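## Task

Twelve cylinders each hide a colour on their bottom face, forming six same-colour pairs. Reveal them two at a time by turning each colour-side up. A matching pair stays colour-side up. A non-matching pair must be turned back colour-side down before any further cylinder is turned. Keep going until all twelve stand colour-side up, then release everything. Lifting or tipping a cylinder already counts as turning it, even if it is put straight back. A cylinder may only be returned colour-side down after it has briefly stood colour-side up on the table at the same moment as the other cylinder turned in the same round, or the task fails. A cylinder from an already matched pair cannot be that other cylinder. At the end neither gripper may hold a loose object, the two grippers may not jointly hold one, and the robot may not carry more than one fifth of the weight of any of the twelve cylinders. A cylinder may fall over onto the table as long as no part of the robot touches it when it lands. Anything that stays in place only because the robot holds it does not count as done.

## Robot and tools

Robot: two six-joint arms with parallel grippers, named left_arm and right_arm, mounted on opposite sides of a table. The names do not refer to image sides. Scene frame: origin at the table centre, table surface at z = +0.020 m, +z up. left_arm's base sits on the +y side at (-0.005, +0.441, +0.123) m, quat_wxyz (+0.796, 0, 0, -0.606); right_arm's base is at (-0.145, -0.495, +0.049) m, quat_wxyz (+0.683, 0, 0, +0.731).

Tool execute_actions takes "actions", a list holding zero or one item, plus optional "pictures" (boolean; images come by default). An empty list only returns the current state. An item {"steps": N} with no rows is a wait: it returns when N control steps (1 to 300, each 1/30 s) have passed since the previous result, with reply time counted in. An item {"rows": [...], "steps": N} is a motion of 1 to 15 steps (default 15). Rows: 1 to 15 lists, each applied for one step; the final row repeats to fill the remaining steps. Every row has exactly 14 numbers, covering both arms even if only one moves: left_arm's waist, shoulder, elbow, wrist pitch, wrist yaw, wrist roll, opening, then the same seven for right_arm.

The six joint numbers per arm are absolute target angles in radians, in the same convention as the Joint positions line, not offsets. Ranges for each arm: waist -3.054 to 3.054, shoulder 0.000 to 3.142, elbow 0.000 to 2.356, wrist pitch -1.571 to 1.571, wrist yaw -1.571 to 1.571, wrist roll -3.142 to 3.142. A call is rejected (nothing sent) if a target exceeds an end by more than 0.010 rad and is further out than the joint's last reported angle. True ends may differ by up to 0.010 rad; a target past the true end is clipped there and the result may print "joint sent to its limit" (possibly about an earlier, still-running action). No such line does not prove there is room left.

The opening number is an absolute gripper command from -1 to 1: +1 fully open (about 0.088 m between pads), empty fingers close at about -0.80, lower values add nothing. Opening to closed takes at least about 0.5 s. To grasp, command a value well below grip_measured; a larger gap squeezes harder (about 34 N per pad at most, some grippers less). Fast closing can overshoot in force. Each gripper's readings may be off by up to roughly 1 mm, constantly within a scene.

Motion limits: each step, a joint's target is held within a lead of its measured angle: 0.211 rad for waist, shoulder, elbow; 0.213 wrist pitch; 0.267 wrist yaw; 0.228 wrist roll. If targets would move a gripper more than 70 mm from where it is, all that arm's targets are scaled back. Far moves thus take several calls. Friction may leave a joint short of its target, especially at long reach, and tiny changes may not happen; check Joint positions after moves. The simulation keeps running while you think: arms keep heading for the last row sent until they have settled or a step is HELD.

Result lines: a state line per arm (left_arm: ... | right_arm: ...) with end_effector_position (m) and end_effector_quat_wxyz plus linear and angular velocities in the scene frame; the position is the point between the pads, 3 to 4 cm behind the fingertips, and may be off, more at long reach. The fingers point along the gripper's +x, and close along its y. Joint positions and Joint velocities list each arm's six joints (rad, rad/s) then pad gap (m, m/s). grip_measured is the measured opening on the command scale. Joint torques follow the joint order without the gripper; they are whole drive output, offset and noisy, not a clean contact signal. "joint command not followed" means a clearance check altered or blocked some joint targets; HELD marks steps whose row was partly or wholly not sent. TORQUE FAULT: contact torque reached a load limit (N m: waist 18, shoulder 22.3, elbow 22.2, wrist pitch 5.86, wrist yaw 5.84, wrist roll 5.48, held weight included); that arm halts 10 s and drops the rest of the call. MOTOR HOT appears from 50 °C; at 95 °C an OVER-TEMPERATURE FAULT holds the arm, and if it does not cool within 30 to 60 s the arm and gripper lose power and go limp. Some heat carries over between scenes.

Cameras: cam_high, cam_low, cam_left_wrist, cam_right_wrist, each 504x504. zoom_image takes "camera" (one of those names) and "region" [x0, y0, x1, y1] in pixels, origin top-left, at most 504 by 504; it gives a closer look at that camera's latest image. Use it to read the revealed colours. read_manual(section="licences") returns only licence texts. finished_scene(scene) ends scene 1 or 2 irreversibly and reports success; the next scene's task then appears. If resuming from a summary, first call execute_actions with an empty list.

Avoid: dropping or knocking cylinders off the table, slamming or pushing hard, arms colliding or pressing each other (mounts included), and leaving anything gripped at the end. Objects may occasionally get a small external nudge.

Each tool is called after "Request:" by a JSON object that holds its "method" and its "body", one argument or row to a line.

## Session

Request:
{"method": "execute_actions", "body": {
  "actions": []
}}

Scene clock: 0.00 s of 17941.00 s.
left_arm: end_effector_position=(+0.0768, +0.1357, +0.4493) grip_measured=+0.839 end_effector_quat_wxyz=(+0.793, -0.020, -0.022, -0.609) end_effector_velocity=(+0.000, +0.000, -0.002) end_effector_angular_velocity=(+0.005, +0.009, +0.004) | right_arm: end_effector_position=(-0.0401, -0.3533, +0.1415) grip_measured=+0.825 end_effector_quat_wxyz=(+0.343, +0.530, +0.571, -0.524) end_effector_velocity=(+0.000, +0.001, +0.000) end_effector_angular_velocity=(+0.012, -0.003, +0.004)
Joint positions: left_arm=[-0.004  0.851  0.656  0.253  0.004 -0.005  0.08 ] | right_arm=[-0.981  1.199  0.773 -1.154 -0.324  2.369  0.079]
Joint velocities: left_arm=[-0.002 -0.002 -0.002 -0.007 -0.007 -0.007 -0.   ] | right_arm=[-0.002 -0.002 -0.002  0.007 -0.007 -0.007 -0.   ]
Joint torques (N m, as the arm reports them, + toward a larger angle): no reading
Motor temperatures (°C, as the motors report them): left_arm=[30 40 36 37 28 30] | right_arm=[31 35 35 38 28 29]
Heat: left arm: hottest shoulder 40 °C (+0.0 °C/min); right arm: hottest wrist pitch 38 °C (+0.0 °C/min).

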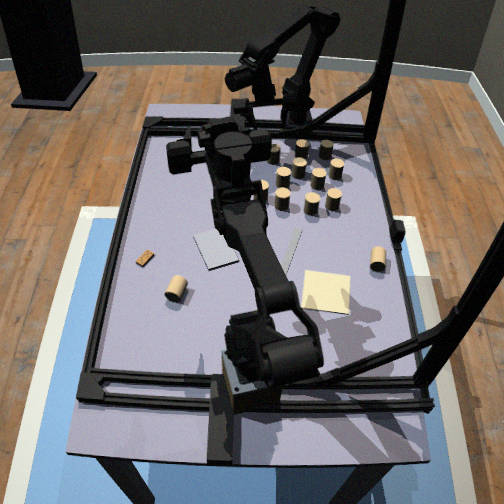

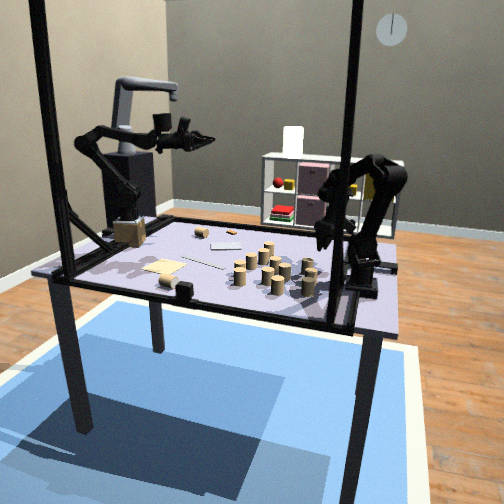

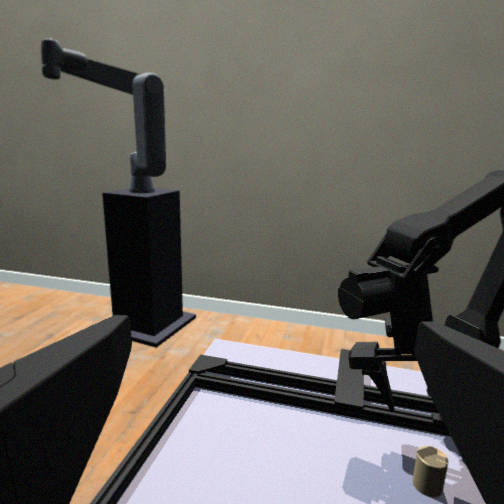

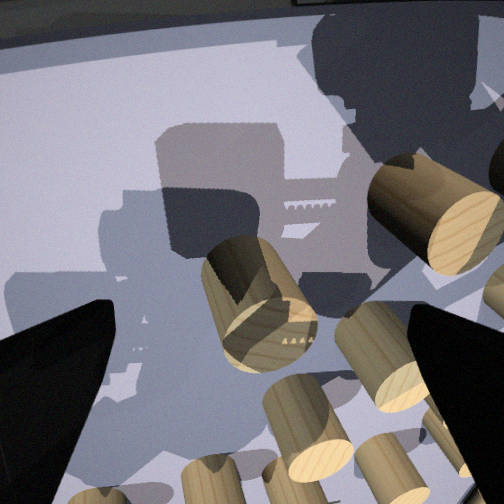

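Request:
{"method": "execute_actions", "body": {
  "actions": [
    {"rows":[[0.7,0.6,0.4,0.25,0,0,0.8,-0.981,1.2,1.2,-1.3,0,1.5,0.8]],"steps":15}
  ],
  "pictures": false
}}

Request:
{"method": "execute_actions", "body": {
  "actions": [
    {"rows":[[0.7,0.6,0.4,0.25,0,0,0.8,-0.981,1.2,1.2,-1.3,0,0,0.8]],"steps":15}
  ]
}}

Request:
{"method": "execute_actions", "body": {
  "actions": [
    {"rows":[[0.7,0.6,0.4,0.25,0,0,0.8,0,1.614,1.54,-1.497,0,0,1]],"steps":15}
  ],
  "pictures": false
}}

Request:
{"method": "execute_actions", "body": {
  "actions": [
    {"steps":20}
  ]
}}

Scene clock: 5.63 s of 17941.00 s.
left_arm: end_effector_position=(+0.2170, +0.2828, +0.3995) grip_measured=+0.800 end_effector_quat_wxyz=(+0.953, -0.010, -0.024, -0.303) end_effector_velocity=(+0.023, +0.037, -0.006) end_effector_angular_velocity=(+0.004, +0.018, +0.156) | right_arm: end_effector_position=(+0.0332, -0.3563, +0.2456) grip_measured=+0.800 end_effector_quat_wxyz=(+0.676, +0.381, +0.593, -0.214) end_effector_velocity=(+0.001, +0.000, +0.004) end_effector_angular_velocity=(-0.075, -0.069, +0.347)
Joint positions: left_arm=[ 0.684  0.605  0.409  0.248 -0.001 -0.005  0.078] | right_arm=[-0.981  1.198  1.189 -1.298 -0.004  1.535  0.078]
Joint velocities: left_arm=[ 0.164 -0.017 -0.012 -0.022  0.007 -0.007 -0.   ] | right_arm=[ 0.002  0.002  0.017 -0.007  0.007 -0.359 -0.   ]
Joint torques (N m, as the arm reports them, + toward a larger angle): left_arm=[ 0.16 -1.41  6.88  2.16  0.06  0.15] | right_arm=[-0.05 -3.51  7.61  0.37  0.1  -0.11]
Motor temperatures (°C, as the motors report them): left_arm=[30 40 37 38 28 30] | right_arm=[31 35 35 38 28 29]
Heat: left arm: hottest shoulder 40 °C (+0.0 °C/min); right arm: hottest wrist pitch 38 °C (+0.0 °C/min).
Steps of this call (steps 1 to 90: nothing new was sent; then 2.13 s passed at rest; steps 91 to 105: all 15 steps of this action). Readings (joint positions):
91: left_arm=[0.018 0.824 0.630 0.263 0.017 -0.005] | right_arm=[-0.979 1.202 0.801 -1.193 -0.268 2.317]
92: left_arm=[0.072 0.776 0.583 0.259 0.014 -0.006] | right_arm=[-0.978 1.208 0.848 -1.241 -0.180 2.248]
94: left_arm=[0.193 0.674 0.487 0.251 0.006 -0.006] | right_arm=[-0.980 1.209 0.963 -1.261 -0.082 2.115]
98: left_arm=[0.440 0.619 0.416 0.248 0.006 -0.006] | right_arm=[-0.981 1.203 1.157 -1.282 -0.020 1.848]
105: the state above

Scene clock: 6.13 s of 17941.00 s.
left_arm: end_effector_position=(+0.2189, +0.2859, +0.3993) grip_measured=+0.800 end_effector_quat_wxyz=(+0.954, -0.010, -0.024, -0.297) end_effector_velocity=(+0.001, +0.002, -0.002) end_effector_angular_velocity=(+0.010, +0.002, +0.010) | right_arm: end_effector_position=(+0.0333, -0.3565, +0.2458) grip_measured=+0.800 end_effector_quat_wxyz=(+0.776, +0.018, +0.624, +0.090) end_effector_velocity=(-0.002, -0.001, -0.001) end_effector_angular_velocity=(-0.401, -0.307, +1.887)
Joint positions: left_arm=[ 0.698  0.604  0.408  0.248 -0.    -0.005  0.078] | right_arm=[-0.981  1.198  1.19  -1.298 -0.002  0.557  0.078]
Joint velocities: left_arm=[ 0.002 -0.002 -0.002 -0.007 -0.007  0.007 -0.   ] | right_arm=[-0.002 -0.002 -0.002 -0.007 -0.007 -1.956  0.   ]
Joint torques (N m, as the arm reports them, + toward a larger angle): left_arm=[ 0.21 -1.49  6.98  2.14  0.04  0.16] | right_arm=[-0.06 -3.56  7.74  0.39  0.06 -0.06]
Motor temperatures (°C, as the motors report them): left_arm=[30 40 37 38 28 30] | right_arm=[31 35 35 38 28 29]
Heat: left arm: hottest shoulder 40 °C (+0.0 °C/min); right arm: hottest wrist pitch 38 °C (+0.0 °C/min).
Steps of this call (steps 1 to 15: all 15 steps of this action). Readings (joint positions):
1: left_arm=[0.688 0.604 0.409 0.248 -0.001 -0.005] | right_arm=[-0.981 1.198 1.189 -1.298 -0.003 1.485]
2: left_arm=[0.692 0.604 0.409 0.248 -0.001 -0.005] | right_arm=[-0.981 1.198 1.190 -1.298 -0.003 1.415]
4: left_arm=[0.695 0.604 0.408 0.248 -0.000 -0.005] | right_arm=[-0.981 1.198 1.190 -1.298 -0.003 1.284]
8: left_arm=[0.697 0.604 0.408 0.248 -0.000 -0.005] | right_arm=[-0.981 1.198 1.190 -1.298 -0.003 1.020]
15: the state above

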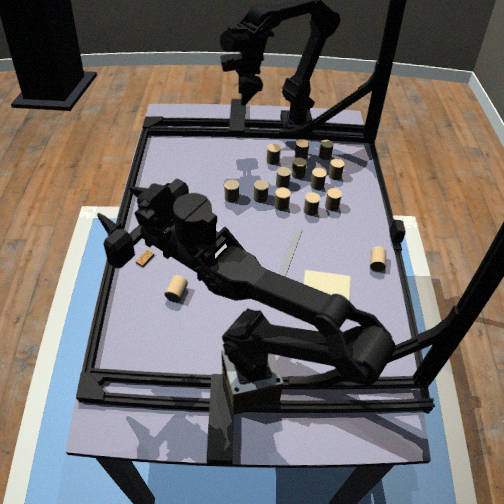

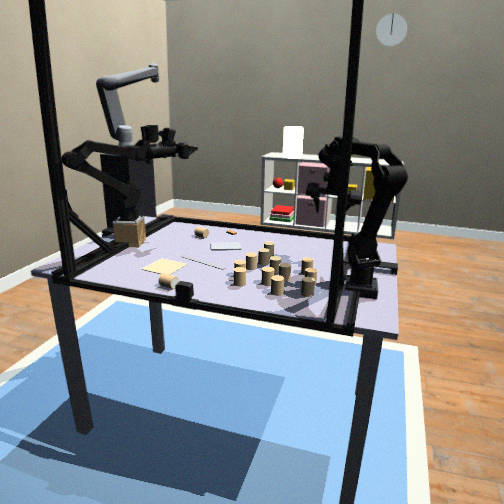

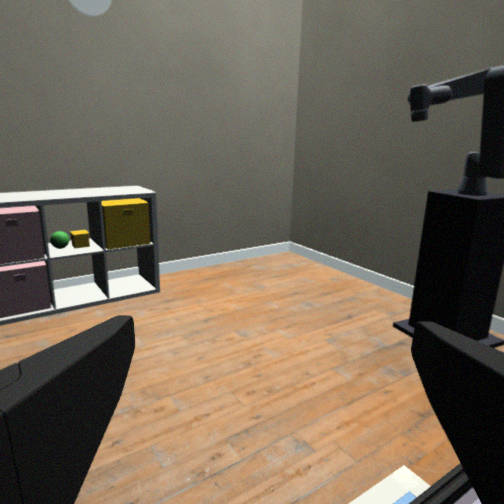

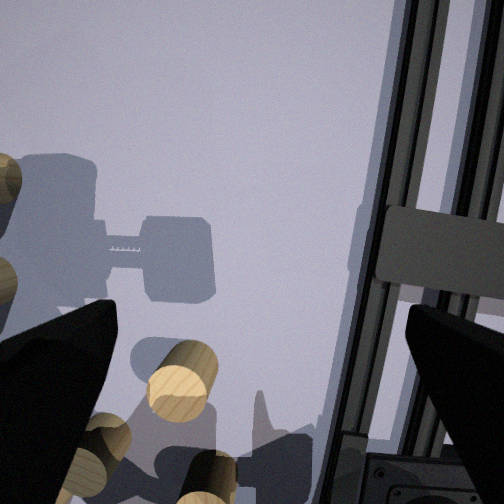

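Scene clock: 6.63 s of 17941.00 s.
left_arm: end_effector_position=(+0.2189, +0.2859, +0.3993) grip_measured=+0.800 end_effector_quat_wxyz=(+0.954, -0.010, -0.024, -0.297) end_effector_velocity=(-0.001, -0.001, -0.002) end_effector_angular_velocity=(-0.002, +0.010, -0.010) | right_arm: end_effector_position=(-0.1327, -0.2162, +0.2372) grip_measured=+0.987 end_effector_quat_wxyz=(+0.512, -0.488, +0.515, +0.485) end_effector_velocity=(-0.469, +0.040, +0.024) end_effector_angular_velocity=(+0.108, +0.062, +1.743)
Joint positions: left_arm=[ 0.698  0.604  0.408  0.248 -0.    -0.005  0.078] | right_arm=[-0.114  1.614  1.53  -1.493 -0.     0.008  0.087]
Joint velocities: left_arm=[-0.002 -0.002 -0.002 -0.007  0.007 -0.007 -0.   ] | right_arm=[ 1.648 -0.002  0.095  0.007 -0.066 -0.095  0.   ]
Joint torques (N m, as the arm reports them, + toward a larger angle): left_arm=[ 0.17 -1.49  6.98  2.14  0.04  0.16] | right_arm=[-1.16 -6.81  6.71 -0.19  0.04 -0.04]
Motor temperatures (°C, as the motors report them): left_arm=[30 40 37 38 28 30] | right_arm=[32 35 36 38 28 29]
Heat: left arm: hottest shoulder 40 °C (+0.0 °C/min); right arm: hottest wrist pitch 38 °C (+0.0 °C/min).
Steps of this call (steps 1 to 15: all 15 steps of this action). Readings (joint positions):
1: left_arm=[0.698 0.604 0.408 0.248 -0.000 -0.005] | right_arm=[-0.958 1.227 1.221 -1.351 0.011 0.494]
2: left_arm=[0.698 0.604 0.408 0.248 -0.000 -0.005] | right_arm=[-0.900 1.277 1.281 -1.416 0.011 0.428]
4: left_arm=[0.698 0.604 0.408 0.248 -0.000 -0.005] | right_arm=[-0.779 1.394 1.404 -1.441 0.005 0.295]
8: left_arm=[0.698 0.604 0.408 0.248 -0.000 -0.005] | right_arm=[-0.541 1.570 1.513 -1.478 0.004 0.077]
15: the state above

Scene clock: 7.30 s of 17941.00 s.
left_arm: end_effector_position=(+0.2189, +0.2859, +0.3993) grip_measured=+0.800 end_effector_quat_wxyz=(+0.954, -0.010, -0.024, -0.297) end_effector_velocity=(-0.000, +0.001, +0.001) end_effector_angular_velocity=(-0.010, -0.002, +0.004) | right_arm: end_effector_position=(-0.1641, -0.2168, +0.2377) grip_measured=+0.988 end_effector_quat_wxyz=(+0.482, -0.516, +0.487, +0.514) end_effector_velocity=(-0.000, -0.001, +0.001) end_effector_angular_velocity=(-0.003, +0.007, +0.005)
Joint positions: left_arm=[ 0.698  0.604  0.408  0.248 -0.    -0.005  0.078] | right_arm=[-0.003  1.614  1.532 -1.496 -0.003  0.003  0.087]
Joint velocities: left_arm=[-0.002 -0.002 -0.002  0.007 -0.007 -0.007  0.   ] | right_arm=[-0.002 -0.002  0.002 -0.007 -0.007 -0.007 -0.   ]
Joint torques (N m, as the arm reports them, + toward a larger angle): left_arm=[ 0.2  -1.47  7.05  2.14  0.04  0.15] | right_arm=[ 0.18 -6.75  7.15 -0.02  0.04 -0.09]
Motor temperatures (°C, as the motors report them): left_arm=[30 40 37 38 28 30] | right_arm=[32 35 36 38 28 29]
Heat: left arm: hottest shoulder 40 °C (+0.0 °C/min); right arm: hottest wrist pitch 38 °C (+0.0 °C/min).
Steps of this call (steps 1 to 20: the robot went on to your last target). Readings (joint positions):
1: left_arm=[0.698 0.604 0.408 0.248 -0.000 -0.005] | right_arm=[-0.066 1.614 1.532 -1.493 -0.004 0.006]
2: left_arm=[0.698 0.604 0.408 0.248 -0.000 -0.005] | right_arm=[-0.033 1.614 1.532 -1.493 -0.006 0.004]
4: left_arm=[0.698 0.604 0.408 0.248 -0.000 -0.005] | right_arm=[-0.005 1.614 1.532 -1.496 -0.005 0.004]
8: left_arm=[0.698 0.604 0.408 0.248 -0.000 -0.005] | right_arm=[-0.003 1.614 1.532 -1.496 -0.003 0.004]
20: the state above

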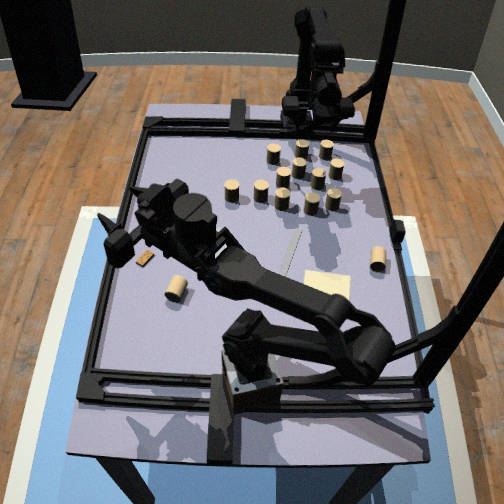

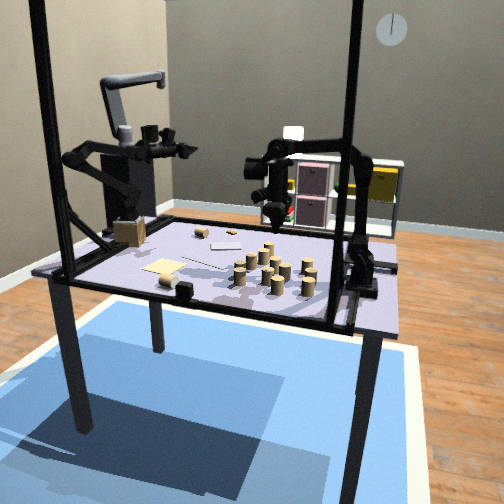

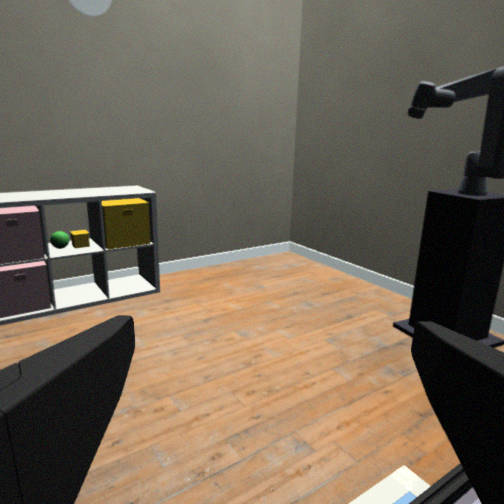

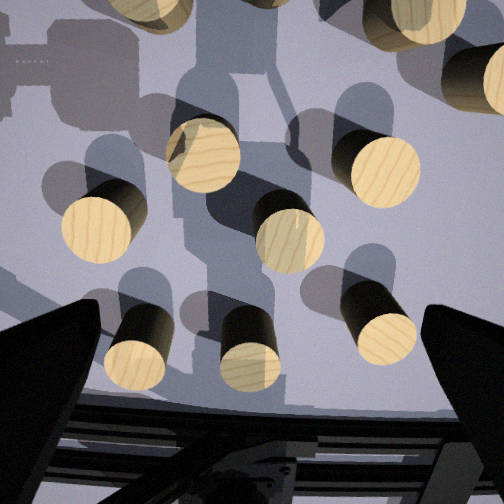

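Request:
{"method": "execute_actions", "body": {
  "actions": [
    {"rows":[[-0.42,1.0,0.5,0.5,0,0,0.6,-0.468,1.358,1.031,-1.244,0,0,0.4]],"steps":15}
  ],
  "pictures": false
}}

Request:
{"method": "execute_actions", "body": {
  "actions": [
    {"rows":[[-0.42,1.0,0.5,0.5,0,0,0.6,-0.468,1.40,0.854,-1.025,0,0,0.4]],"steps":15}
  ]
}}

Scene clock: 21.10 s of 17941.00 s.
left_arm: end_effector_position=(+0.0253, +0.1036, +0.3820) grip_measured=+0.601 end_effector_quat_wxyz=(+0.740, -0.000, +0.003, -0.673) end_effector_velocity=(-0.627, -0.060, -0.006) end_effector_angular_velocity=(+0.023, -0.005, -1.866) | right_arm: end_effector_position=(-0.0616, -0.2948, +0.1705) grip_measured=+0.402 end_effector_quat_wxyz=(+0.587, -0.394, +0.589, +0.391) end_effector_velocity=(+0.006, +0.003, +0.002) end_effector_angular_velocity=(+0.032, -0.005, -0.034)
Joint positions: left_arm=[-0.181  0.997  0.494  0.498 -0.005 -0.005  0.068] | right_arm=[-0.462  1.369  1.04  -1.246  0.003 -0.001  0.059]
Joint velocities: left_arm=[-1.858  0.017  0.002 -0.007  0.007  0.007 -0.   ] | right_arm=[-0.027 -0.007  0.002  0.022 -0.007  0.007 -0.001]
Joint torques (N m, as the arm reports them, + toward a larger angle): left_arm=[-0.25 -2.7   8.55  2.11  0.22  0.15] | right_arm=[-0.25 -5.95  5.49  0.18 -0.11  0.04]
Motor temperatures (°C, as the motors report them): left_arm=[30 40 38 41 28 30] | right_arm=[32 37 37 38 28 29]
Heat: left arm: hottest wrist pitch 41 °C (+2.8 °C/min); right arm: hottest wrist pitch 38 °C (+0.0 °C/min).
Steps of this call (steps 1 to 15: the robot went on to your last target; steps 16 to 90: nothing new was sent; then 10.30 s passed at rest; steps 91 to 105: all 15 steps of this action). Readings (joint positions):
91: left_arm=[0.674 0.633 0.414 0.284 -0.015 -0.005] | right_arm=[-0.019 1.584 1.498 -1.441 -0.014 0.001]
92: left_arm=[0.614 0.688 0.432 0.355 -0.015 -0.005] | right_arm=[-0.070 1.538 1.436 -1.367 -0.014 -0.000]
94: left_arm=[0.491 0.810 0.478 0.441 -0.007 -0.005] | right_arm=[-0.199 1.444 1.322 -1.310 -0.001 0.000]
98: left_arm=[0.253 0.965 0.495 0.473 -0.007 -0.005] | right_arm=[-0.418 1.366 1.125 -1.261 0.006 -0.000]
105: the state above

Scene clock: 21.60 s of 17941.00 s.
left_arm: end_effector_position=(-0.0554, +0.1057, +0.3819) grip_measured=+0.600 end_effector_quat_wxyz=(+0.653, +0.000, +0.004, -0.758) end_effector_velocity=(+0.001, -0.000, -0.004) end_effector_angular_velocity=(+0.013, +0.005, +0.015) | right_arm: end_effector_position=(-0.0613, -0.2954, +0.1201) grip_measured=+0.400 end_effector_quat_wxyz=(+0.590, -0.392, +0.587, +0.392) end_effector_velocity=(+0.002, +0.000, -0.000) end_effector_angular_velocity=(+0.004, -0.010, -0.010)
Joint positions: left_arm=[-0.417  0.997  0.494  0.498  0.001 -0.005  0.068] | right_arm=[-0.465  1.399  0.859 -1.027  0.003 -0.001  0.059]
Joint velocities: left_arm=[-0.007  0.002 -0.002 -0.007 -0.022 -0.007 -0.   ] | right_arm=[-0.002 -0.002 -0.002  0.007  0.007  0.007 -0.   ]
Joint torques (N m, as the arm reports them, + toward a larger angle): left_arm=[-0.27 -2.58  8.58  2.19 -0.02  0.17] | right_arm=[-0.24 -4.62  5.49  0.23 -0.11  0.05]
Motor temperatures (°C, as the motors report them): left_arm=[30 40 38 41 28 30] | right_arm=[32 37 37 38 28 29]
Heat: left arm: hottest wrist pitch 41 °C (+2.8 °C/min); right arm: hottest wrist pitch 38 °C (+0.0 °C/min).
Steps of this call (steps 1 to 15: all 15 steps of this action). Readings (joint positions):
1: left_arm=[-0.243 0.997 0.494 0.498 -0.005 -0.005] | right_arm=[-0.463 1.368 1.012 -1.197 0.003 -0.001]
2: left_arm=[-0.301 0.997 0.494 0.498 -0.002 -0.005] | right_arm=[-0.464 1.365 0.974 -1.128 0.003 -0.001]
4: left_arm=[-0.376 0.997 0.494 0.498 0.004 -0.005] | right_arm=[-0.465 1.384 0.909 -1.081 0.003 -0.001]
8: left_arm=[-0.411 0.997 0.494 0.498 0.002 -0.005] | right_arm=[-0.465 1.399 0.860 -1.040 0.003 -0.001]
15: the state above

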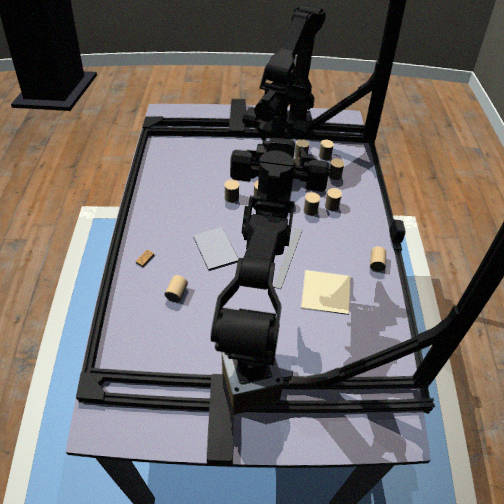

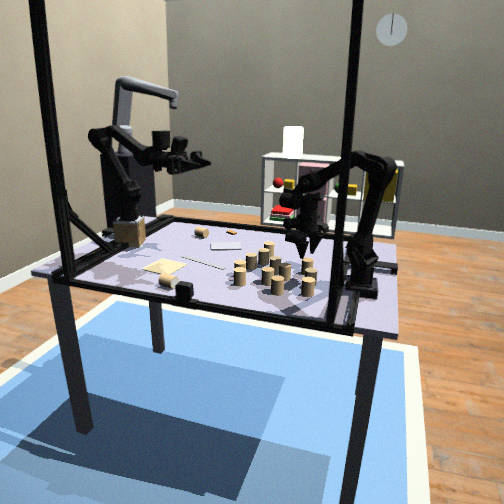

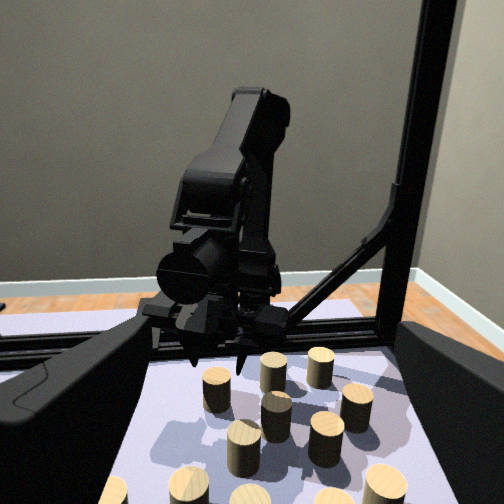

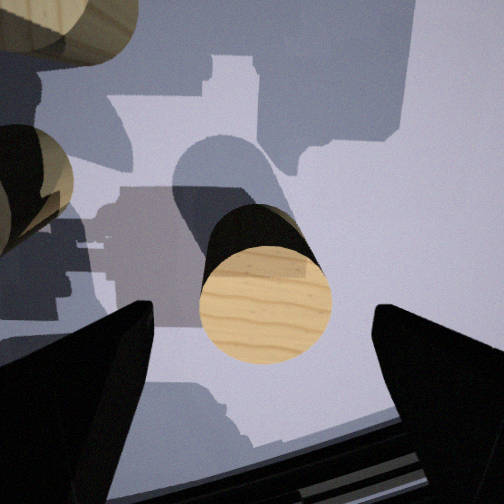

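Request:
{"method": "execute_actions", "body": {
  "actions": [
    {"rows":[[-0.42,1.0,0.5,0.5,0,0,0.6,-0.473,1.409,0.838,-1.002,0,0,0.4],[-0.42,1.0,0.5,0.5,0,0,0.6,-0.473,1.418,0.822,-0.979,0,0,0.4],[-0.42,1.0,0.5,0.5,0,0,0.6,-0.473,1.427,0.806,-0.956,0,0,0.4],[-0.42,1.0,0.5,0.5,0,0,0.6,-0.473,1.436,0.79,-0.933,0,0,0.4],[-0.42,1.0,0.5,0.5,0,0,0.6,-0.473,1.446,0.774,-0.91,0,0,0.4],[-0.42,1.0,0.5,0.5,0,0,0.6,-0.473,1.456,0.759,-0.887,0,0,0.4],[-0.42,1.0,0.5,0.5,0,0,0.6,-0.473,1.467,0.745,-0.864,0,0,0.4]],"steps":15}
  ]
}}

Scene clock: 25.50 s of 17941.00 s.
left_arm: end_effector_position=(-0.0557, +0.1058, +0.3819) grip_measured=+0.600 end_effector_quat_wxyz=(+0.652, +0.000, +0.003, -0.758) end_effector_velocity=(+0.002, +0.001, -0.004) end_effector_angular_velocity=(+0.013, +0.005, +0.010) | right_arm: end_effector_position=(-0.0610, -0.2977, +0.0830) grip_measured=+0.400 end_effector_quat_wxyz=(+0.589, -0.392, +0.591, +0.389) end_effector_velocity=(-0.001, +0.002, -0.000) end_effector_angular_velocity=(+0.010, +0.004, +0.010)
Joint positions: left_arm=[-0.418  0.997  0.494  0.498  0.001 -0.005  0.068] | right_arm=[-0.47   1.459  0.752 -0.868  0.002 -0.001  0.059]
Joint velocities: left_arm=[ 0.002 -0.002 -0.007 -0.007 -0.007 -0.007 -0.   ] | right_arm=[ 0.002 -0.002 -0.002  0.007 -0.007 -0.007 -0.   ]
Joint torques (N m, as the arm reports them, + toward a larger angle): left_arm=[-0.24 -2.62  8.49  2.19  0.01  0.15] | right_arm=[-0.24 -4.05  4.99  0.19 -0.1   0.05]
Motor temperatures (°C, as the motors report them): left_arm=[30 39 39 41 28 30] | right_arm=[32 37 37 38 28 29]
Heat: left arm: hottest wrist pitch 41 °C (+2.4 °C/min); right arm: hottest wrist pitch 38 °C (+0.0 °C/min).
Steps of this call (steps 1 to 15: the robot went on to your last target; steps 16 to 90: nothing new was sent; then 0.40 s passed at rest; steps 91 to 105: all 15 steps of this action). Readings (joint positions):
91: left_arm=[-0.418 0.997 0.494 0.498 0.001 -0.005] | right_arm=[-0.466 1.399 0.858 -1.023 0.003 -0.001]
92: left_arm=[-0.418 0.997 0.494 0.498 0.001 -0.005] | right_arm=[-0.467 1.399 0.853 -1.011 0.002 -0.001]
94: left_arm=[-0.418 0.997 0.494 0.498 0.001 -0.005] | right_arm=[-0.469 1.405 0.835 -0.978 0.002 -0.001]
98: left_arm=[-0.418 0.997 0.494 0.498 0.001 -0.005] | right_arm=[-0.470 1.441 0.777 -0.900 0.002 -0.001]
105: the state above

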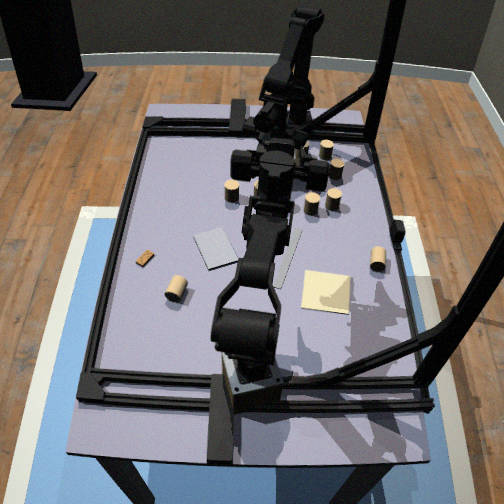

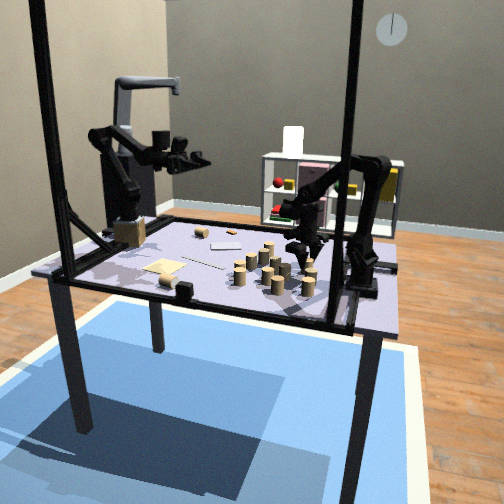

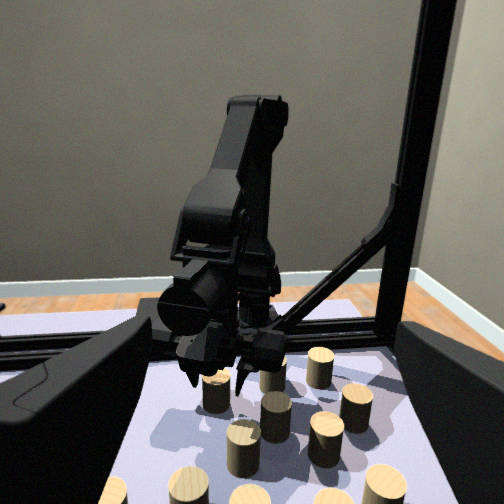

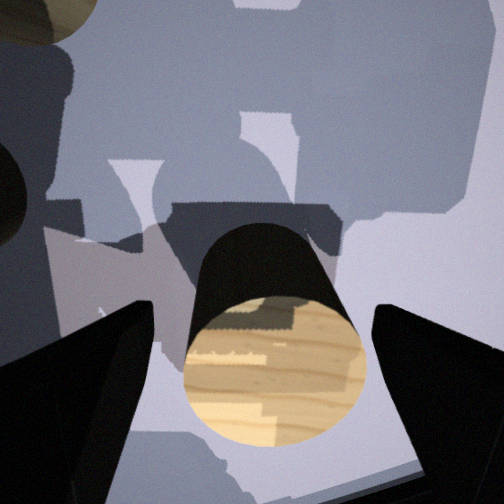

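Request:
{"method": "execute_actions", "body": {
  "actions": [
    {"rows":[[-0.42,1.0,0.5,0.5,0,0,0.6,-0.473,1.467,0.745,-0.864,0,0,0.3],[-0.42,1.0,0.5,0.5,0,0,0.6,-0.473,1.467,0.745,-0.864,0,0,0.22],[-0.42,1.0,0.5,0.5,0,0,0.6,-0.473,1.467,0.745,-0.864,0,0,0.15],[-0.42,1.0,0.5,0.5,0,0,0.6,-0.473,1.467,0.745,-0.864,0,0,0.1],[-0.42,1.0,0.5,0.5,0,0,0.6,-0.473,1.467,0.745,-0.864,0,0,0.06],[-0.42,1.0,0.5,0.5,0,0,0.6,-0.473,1.467,0.745,-0.864,0,0,0.03],[-0.42,1.0,0.5,0.5,0,0,0.6,-0.473,1.467,0.745,-0.864,0,0,-0.05],[-0.42,1.0,0.5,0.5,0,0,0.6,-0.473,1.467,0.745,-0.864,0,0,-0.15],[-0.42,1.0,0.5,0.5,0,0,0.6,-0.473,1.467,0.745,-0.864,0,0,-0.3]],"steps":12}
  ],
  "pictures": false
}}

Request:
{"method": "execute_actions", "body": {
  "actions": [
    {"rows":[[-0.42,1.0,0.5,0.5,0,0,0.6,-0.473,1.43,0.8,-0.945,0,0,-0.3],[-0.42,1.0,0.5,0.5,0,0,0.6,-0.473,1.40,0.854,-1.025,0,0,-0.3],[-0.42,1.0,0.5,0.5,0,0,0.6,-0.473,1.385,0.91,-1.1,0,0,-0.3],[-0.42,1.0,0.5,0.5,0,0,0.6,-0.473,1.37,0.97,-1.17,0,0,-0.3],[-0.42,1.0,0.5,0.5,0,0,0.6,-0.473,1.358,1.031,-1.244,0,0,-0.3]],"steps":10}
  ],
  "pictures": false
}}

Request:
{"method": "execute_actions", "body": {
  "actions": [
    {"rows":[[-0.42,1.0,0.5,0.5,0,0,0.6,-0.221,1.3,1.3,0,0,1.571,-0.3]],"steps":15}
  ],
  "pictures": false
}}

Request:
{"method": "execute_actions", "body": {
  "actions": [
    {"rows":[[-0.42,1.477,0.39,1.09,0,0,0.6,-0.221,1.404,0.70,0.704,0,1.571,-0.3]],"steps":15}
  ],
  "pictures": false
}}

Request:
{"method": "execute_actions", "body": {
  "actions": [
    {"rows":[[-0.42,1.477,0.39,1.09,0,0,0.6,-0.221,1.404,0.70,0.704,0,1.571,-0.3]],"steps":8}
  ],
  "pictures": false
}}

Request:
{"method": "execute_actions", "body": {
  "actions": [
    {"rows":[[-0.42,1.53,0.44,1.093,0,0,0.6,-0.221,1.404,0.70,0.704,0,1.571,-0.3],[-0.42,1.58,0.495,1.093,0,0,0.6,-0.221,1.404,0.70,0.704,0,1.571,-0.3],[-0.42,1.635,0.55,1.093,0,0,0.6,-0.221,1.404,0.70,0.704,0,1.571,-0.3],[-0.42,1.69,0.60,1.093,0,0,0.6,-0.221,1.404,0.70,0.704,0,1.571,-0.3],[-0.42,1.74,0.655,1.093,0,0,0.6,-0.221,1.404,0.70,0.704,0,1.571,-0.3],[-0.42,1.783,0.708,1.093,0,0,0.6,-0.221,1.404,0.70,0.704,0,1.571,-0.3]],"steps":14}
  ]
}}

Scene clock: 38.57 s of 17941.00 s.
left_arm: end_effector_position=(-0.0557, +0.1057, +0.3820) grip_measured=+0.600 end_effector_quat_wxyz=(+0.652, +0.000, +0.003, -0.758) end_effector_velocity=(-0.002, -0.000, -0.001) end_effector_angular_velocity=(+0.006, -0.008, -0.010) | right_arm: end_effector_position=(-0.0610, -0.2974, +0.0829) grip_measured=+0.004 end_effector_quat_wxyz=(+0.589, -0.391, +0.590, +0.389) end_effector_velocity=(-0.000, +0.001, -0.000) end_effector_angular_velocity=(+0.010, +0.004, +0.005)
Joint positions: left_arm=[-0.418  0.998  0.495  0.498  0.001 -0.005  0.068] | right_arm=[-0.47   1.459  0.751 -0.866  0.001 -0.001  0.039]
Joint velocities: left_arm=[-0.002  0.002  0.002 -0.007  0.007  0.007 -0.   ] | right_arm=[-0.002 -0.002 -0.002  0.007 -0.007 -0.007 -0.   ]
Joint torques (N m, as the arm reports them, + toward a larger angle): left_arm=[-0.25 -2.63  8.47  2.19 -0.01  0.14] | right_arm=[-0.2  -4.17  5.08  0.22 -0.06  0.05]
Motor temperatures (°C, as the motors report them): left_arm=[30 39 40 43 28 30] | right_arm=[32 37 37 38 28 29]
Heat: left arm: hottest wrist pitch 43 °C (+4.7 °C/min); right arm: hottest wrist pitch 38 °C (+0.0 °C/min).
Steps of this call (steps 1 to 15: the robot went on to your last target; steps 16 to 90: nothing new was sent; then 9.67 s passed at rest; steps 91 to 102: all 12 steps of this action). Readings (joint positions):
91: left_arm=[-0.418 0.998 0.495 0.498 0.001 -0.005] | right_arm=[-0.470 1.459 0.751 -0.866 0.002 -0.001]
92: left_arm=[-0.418 0.998 0.495 0.498 0.001 -0.005] | right_arm=[-0.470 1.459 0.751 -0.866 0.003 -0.001]
94: left_arm=[-0.418 0.998 0.495 0.498 0.001 -0.005] | right_arm=[-0.470 1.459 0.751 -0.866 0.003 -0.001]
98: left_arm=[-0.418 0.998 0.495 0.498 0.001 -0.005] | right_arm=[-0.470 1.459 0.751 -0.866 0.003 -0.001]
102: the state above

Scene clock: 38.90 s of 17941.00 s.
left_arm: end_effector_position=(-0.0557, +0.1057, +0.3820) grip_measured=+0.600 end_effector_quat_wxyz=(+0.652, +0.000, +0.003, -0.758) end_effector_velocity=(+0.000, +0.000, +0.000) end_effector_angular_velocity=(+0.004, +0.007, +0.005) | right_arm: end_effector_position=(-0.0595, -0.2938, +0.1678) grip_measured=+0.004 end_effector_quat_wxyz=(+0.594, -0.388, +0.585, +0.393) end_effector_velocity=(-0.012, -0.032, +0.047) end_effector_angular_velocity=(-0.090, +0.031, -0.010)
Joint positions: left_arm=[-0.418  0.998  0.495  0.498  0.001 -0.005  0.068] | right_arm=[-0.47   1.36   1.022 -1.217  0.001 -0.001  0.039]
Joint velocities: left_arm=[-0.002 -0.002  0.002 -0.007 -0.007 -0.007 -0.   ] | right_arm=[-0.002 -0.071  0.134 -0.3    0.007  0.007 -0.001]
Joint torques (N m, as the arm reports them, + toward a larger angle): left_arm=[-0.19 -2.61  8.42  2.2   0.    0.16] | right_arm=[-0.19 -4.18  5.95 -0.05 -0.08  0.05]
Motor temperatures (°C, as the motors report them): left_arm=[30 39 40 43 28 30] | right_arm=[32 37 37 38 28 29]
Heat: left arm: hottest wrist pitch 43 °C (+4.6 °C/min); right arm: hottest wrist pitch 38 °C (+0.0 °C/min).
Steps of this call (steps 1 to 10: all 10 steps of this action). Readings (joint positions):
1: left_arm=[-0.418 0.998 0.495 0.498 0.001 -0.005] | right_arm=[-0.470 1.459 0.757 -0.880 0.001 -0.001]
2: left_arm=[-0.418 0.998 0.495 0.498 0.001 -0.005] | right_arm=[-0.470 1.454 0.773 -0.921 0.001 -0.001]
4: left_arm=[-0.418 0.998 0.495 0.498 0.001 -0.005] | right_arm=[-0.470 1.432 0.834 -1.035 0.001 -0.001]
8: left_arm=[-0.418 0.998 0.495 0.498 0.001 -0.005] | right_arm=[-0.470 1.373 0.996 -1.186 0.001 -0.001]
10: the state above

Scene clock: 39.40 s of 17941.00 s.
left_arm: end_effector_position=(-0.0557, +0.1057, +0.3820) grip_measured=+0.600 end_effector_quat_wxyz=(+0.652, +0.001, +0.003, -0.758) end_effector_velocity=(+0.000, +0.000, +0.000) end_effector_angular_velocity=(+0.004, +0.007, +0.005) | right_arm: end_effector_position=(-0.0845, -0.1104, +0.3587) grip_measured=+0.003 end_effector_quat_wxyz=(+0.741, +0.139, +0.416, +0.508) end_effector_velocity=(+0.027, +0.184, +0.346) end_effector_angular_velocity=(+2.049, +1.421, -0.922)
Joint positions: left_arm=[-0.418  0.998  0.495  0.498  0.001 -0.004  0.068] | right_arm=[-0.225  1.309  1.289 -0.476  0.001  0.797  0.039]
Joint velocities: left_arm=[-0.002 -0.002  0.002 -0.007 -0.007 -0.007 -0.   ] | right_arm=[ 0.002 -0.002  0.002  1.795 -0.007  1.956 -0.   ]
Joint torques (N m, as the arm reports them, + toward a larger angle): left_arm=[-0.22 -2.62  8.46  2.19  0.    0.15] | right_arm=[ 0.17 -6.64  8.6   1.49 -0.06  0.11]
Motor temperatures (°C, as the motors report them): left_arm=[30 39 40 43 28 30] | right_arm=[32 37 37 38 28 29]
Heat: left arm: hottest wrist pitch 43 °C (+4.6 °C/min); right arm: hottest wrist pitch 38 °C (+0.0 °C/min).
Steps of this call (steps 1 to 15: all 15 steps of this action). Readings (joint positions):
1: left_arm=[-0.418 0.998 0.495 0.498 0.001 -0.005] | right_arm=[-0.460 1.356 1.034 -1.215 0.007 0.027]
2: left_arm=[-0.418 0.998 0.495 0.498 0.001 -0.005] | right_arm=[-0.428 1.354 1.051 -1.176 0.009 0.067]
4: left_arm=[-0.418 0.998 0.495 0.498 0.001 -0.004] | right_arm=[-0.359 1.352 1.113 -1.093 0.005 0.143]
8: left_arm=[-0.418 0.998 0.495 0.498 0.001 -0.004] | right_arm=[-0.268 1.328 1.227 -0.911 0.003 0.337]
15: the state above

Scene clock: 39.90 s of 17941.00 s.
left_arm: end_effector_position=(-0.0617, +0.0653, +0.3027) grip_measured=+0.600 end_effector_quat_wxyz=(+0.652, -0.003, +0.001, -0.758) end_effector_velocity=(-0.001, -0.005, -0.011) end_effector_angular_velocity=(+0.018, +0.005, +0.005) | right_arm: end_effector_position=(-0.0818, -0.0907, +0.2261) grip_measured=+0.002 end_effector_quat_wxyz=(+0.613, +0.445, +0.537, +0.371) end_effector_velocity=(+0.021, +0.132, +0.389) end_effector_angular_velocity=(+1.927, -0.027, -0.089)
Joint positions: left_arm=[-0.418  1.466  0.389  1.08   0.001 -0.004  0.068] | right_arm=[-0.224  1.416  0.698  0.385  0.001  1.543  0.039]
Joint velocities: left_arm=[-0.002  0.056  0.002  0.037 -0.007 -0.007  0.   ] | right_arm=[-0.002 -0.002 -0.022  1.927 -0.007  0.286 -0.   ]
Joint torques (N m, as the arm reports them, + toward a larger angle): left_arm=[-0.18 -3.72  6.24  2.22  0.    0.12] | right_arm=[ 0.24 -7.41  7.98  2.02 -0.06  0.06]
Motor temperatures (°C, as the motors report them): left_arm=[30 39 40 43 28 30] | right_arm=[32 37 37 38 28 29]
Heat: left arm: hottest wrist pitch 43 °C (+4.5 °C/min); right arm: hottest wrist pitch 38 °C (+0.0 °C/min).
Steps of this call (steps 1 to 15: all 15 steps of this action). Readings (joint positions):
1: left_arm=[-0.418 1.028 0.480 0.556 0.001 -0.004] | right_arm=[-0.225 1.314 1.271 -0.408 0.001 0.852]
2: left_arm=[-0.418 1.075 0.466 0.637 0.001 -0.004] | right_arm=[-0.225 1.316 1.242 -0.354 0.001 0.903]
4: left_arm=[-0.418 1.196 0.438 0.751 0.001 -0.004] | right_arm=[-0.225 1.330 1.162 -0.255 0.001 1.011]
8: left_arm=[-0.418 1.420 0.394 0.969 0.001 -0.004] | right_arm=[-0.224 1.390 0.939 -0.024 0.001 1.262]
15: the state above

Scene clock: 40.17 s of 17941.00 s.
left_arm: end_effector_position=(-0.0618, +0.0649, +0.3024) grip_measured=+0.600 end_effector_quat_wxyz=(+0.652, -0.003, -0.000, -0.758) end_effector_velocity=(+0.002, +0.000, -0.002) end_effector_angular_velocity=(+0.008, +0.006, +0.010) | right_arm: end_effector_position=(-0.0801, -0.0796, +0.2918) grip_measured=+0.002 end_effector_quat_wxyz=(+0.546, +0.529, +0.467, +0.452) end_effector_velocity=(+0.000, +0.001, +0.037) end_effector_angular_velocity=(+0.165, -0.033, +0.005)
Joint positions: left_arm=[-0.418  1.471  0.389  1.087  0.001 -0.004  0.068] | right_arm=[-0.224  1.411  0.699  0.681  0.001  1.566  0.039]
Joint velocities: left_arm=[ 0.002 -0.002 -0.002 -0.007 -0.007 -0.007 -0.   ] | right_arm=[-0.002 -0.002 -0.002  0.168 -0.007 -0.007 -0.   ]
Joint torques (N m, as the arm reports them, + toward a larger angle): left_arm=[-0.19 -3.68  6.18  2.18 -0.01  0.13] | right_arm=[ 0.2  -6.88  7.33  1.71 -0.05  0.06]
Motor temperatures (°C, as the motors report them): left_arm=[30 40 40 43 28 30] | right_arm=[32 37 37 38 28 29]
Heat: left arm: hottest wrist pitch 43 °C (+4.5 °C/min); right arm: hottest wrist pitch 38 °C (+0.0 °C/min).
Steps of this call (steps 1 to 8: all 8 steps of this action). Readings (joint positions):
1: left_arm=[-0.418 1.468 0.389 1.082 0.001 -0.004] | right_arm=[-0.224 1.416 0.698 0.451 0.001 1.551]
2: left_arm=[-0.418 1.469 0.389 1.084 0.001 -0.004] | right_arm=[-0.224 1.415 0.698 0.515 0.001 1.556]
4: left_arm=[-0.418 1.470 0.389 1.086 0.001 -0.004] | right_arm=[-0.224 1.412 0.699 0.615 0.001 1.562]
8: the state above

Scene clock: 40.63 s of 17941.00 s.
left_arm: end_effector_position=(-0.0736, -0.0144, +0.3014) grip_measured=+0.600 end_effector_quat_wxyz=(+0.652, -0.007, -0.003, -0.758) end_effector_velocity=(-0.002, -0.011, +0.003) end_effector_angular_velocity=(-0.001, +0.008, +0.005) | right_arm: end_effector_position=(-0.0801, -0.0795, +0.2961) grip_measured=+0.002 end_effector_quat_wxyz=(+0.541, +0.534, +0.462, +0.457) end_effector_velocity=(-0.000, -0.001, +0.000) end_effector_angular_velocity=(-0.004, -0.007, +0.005)
Joint positions: left_arm=[-0.418  1.772  0.696  1.091  0.001 -0.004  0.068] | right_arm=[-0.224  1.411  0.699  0.701  0.001  1.568  0.039]
Joint velocities: left_arm=[-0.002  0.027  0.051 -0.022 -0.007 -0.007 -0.   ] | right_arm=[-0.002 -0.007 -0.002 -0.007 -0.007 -0.007 -0.   ]
Joint torques (N m, as the arm reports them, + toward a larger angle): left_arm=[-0.18 -5.57  7.03  2.15  0.    0.14] | right_arm=[ 0.2  -6.88  7.28  1.66 -0.05  0.05]
Motor temperatures (°C, as the motors report them): left_arm=[30 40 40 43 28 30] | right_arm=[32 37 37 38 28 29]
Heat: left arm: hottest wrist pitch 43 °C (+4.4 °C/min); right arm: hottest wrist pitch 38 °C (+0.0 °C/min).
Steps of this call (steps 1 to 14: all 14 steps of this action). Readings (joint positions):
1: left_arm=[-0.418 1.479 0.395 1.090 0.001 -0.004] | right_arm=[-0.224 1.411 0.699 0.686 0.001 1.567]
2: left_arm=[-0.418 1.499 0.413 1.091 0.001 -0.004] | right_arm=[-0.224 1.411 0.699 0.691 0.001 1.567]
4: left_arm=[-0.418 1.574 0.486 1.091 0.001 -0.004] | right_arm=[-0.224 1.411 0.699 0.697 0.001 1.567]
8: left_arm=[-0.418 1.733 0.654 1.091 0.001 -0.004] | right_arm=[-0.224 1.411 0.699 0.699 0.001 1.568]
14: the state above

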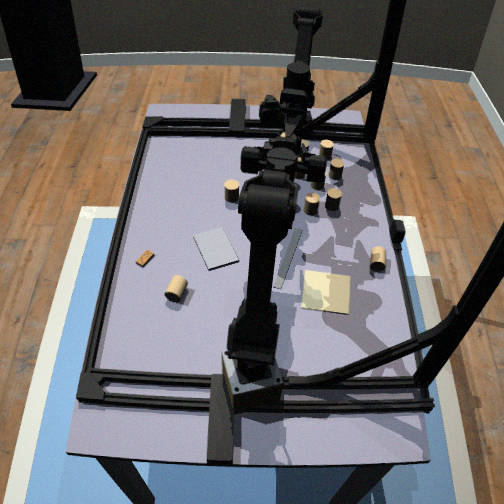

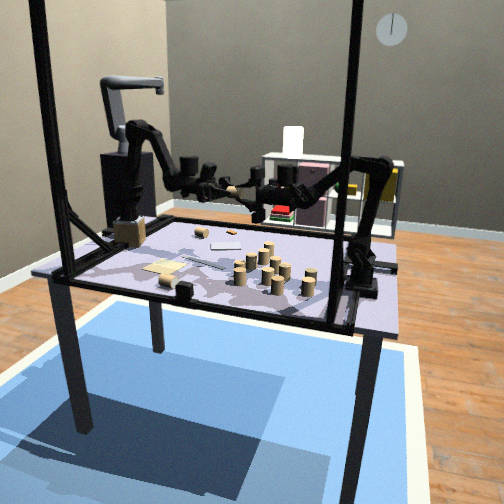

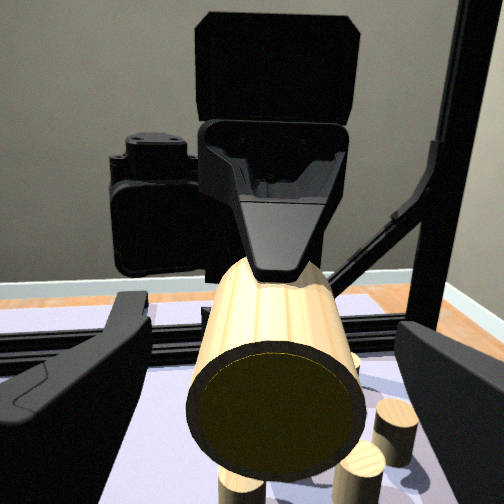

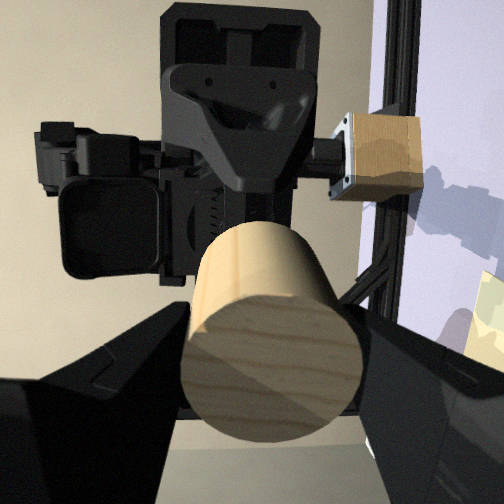

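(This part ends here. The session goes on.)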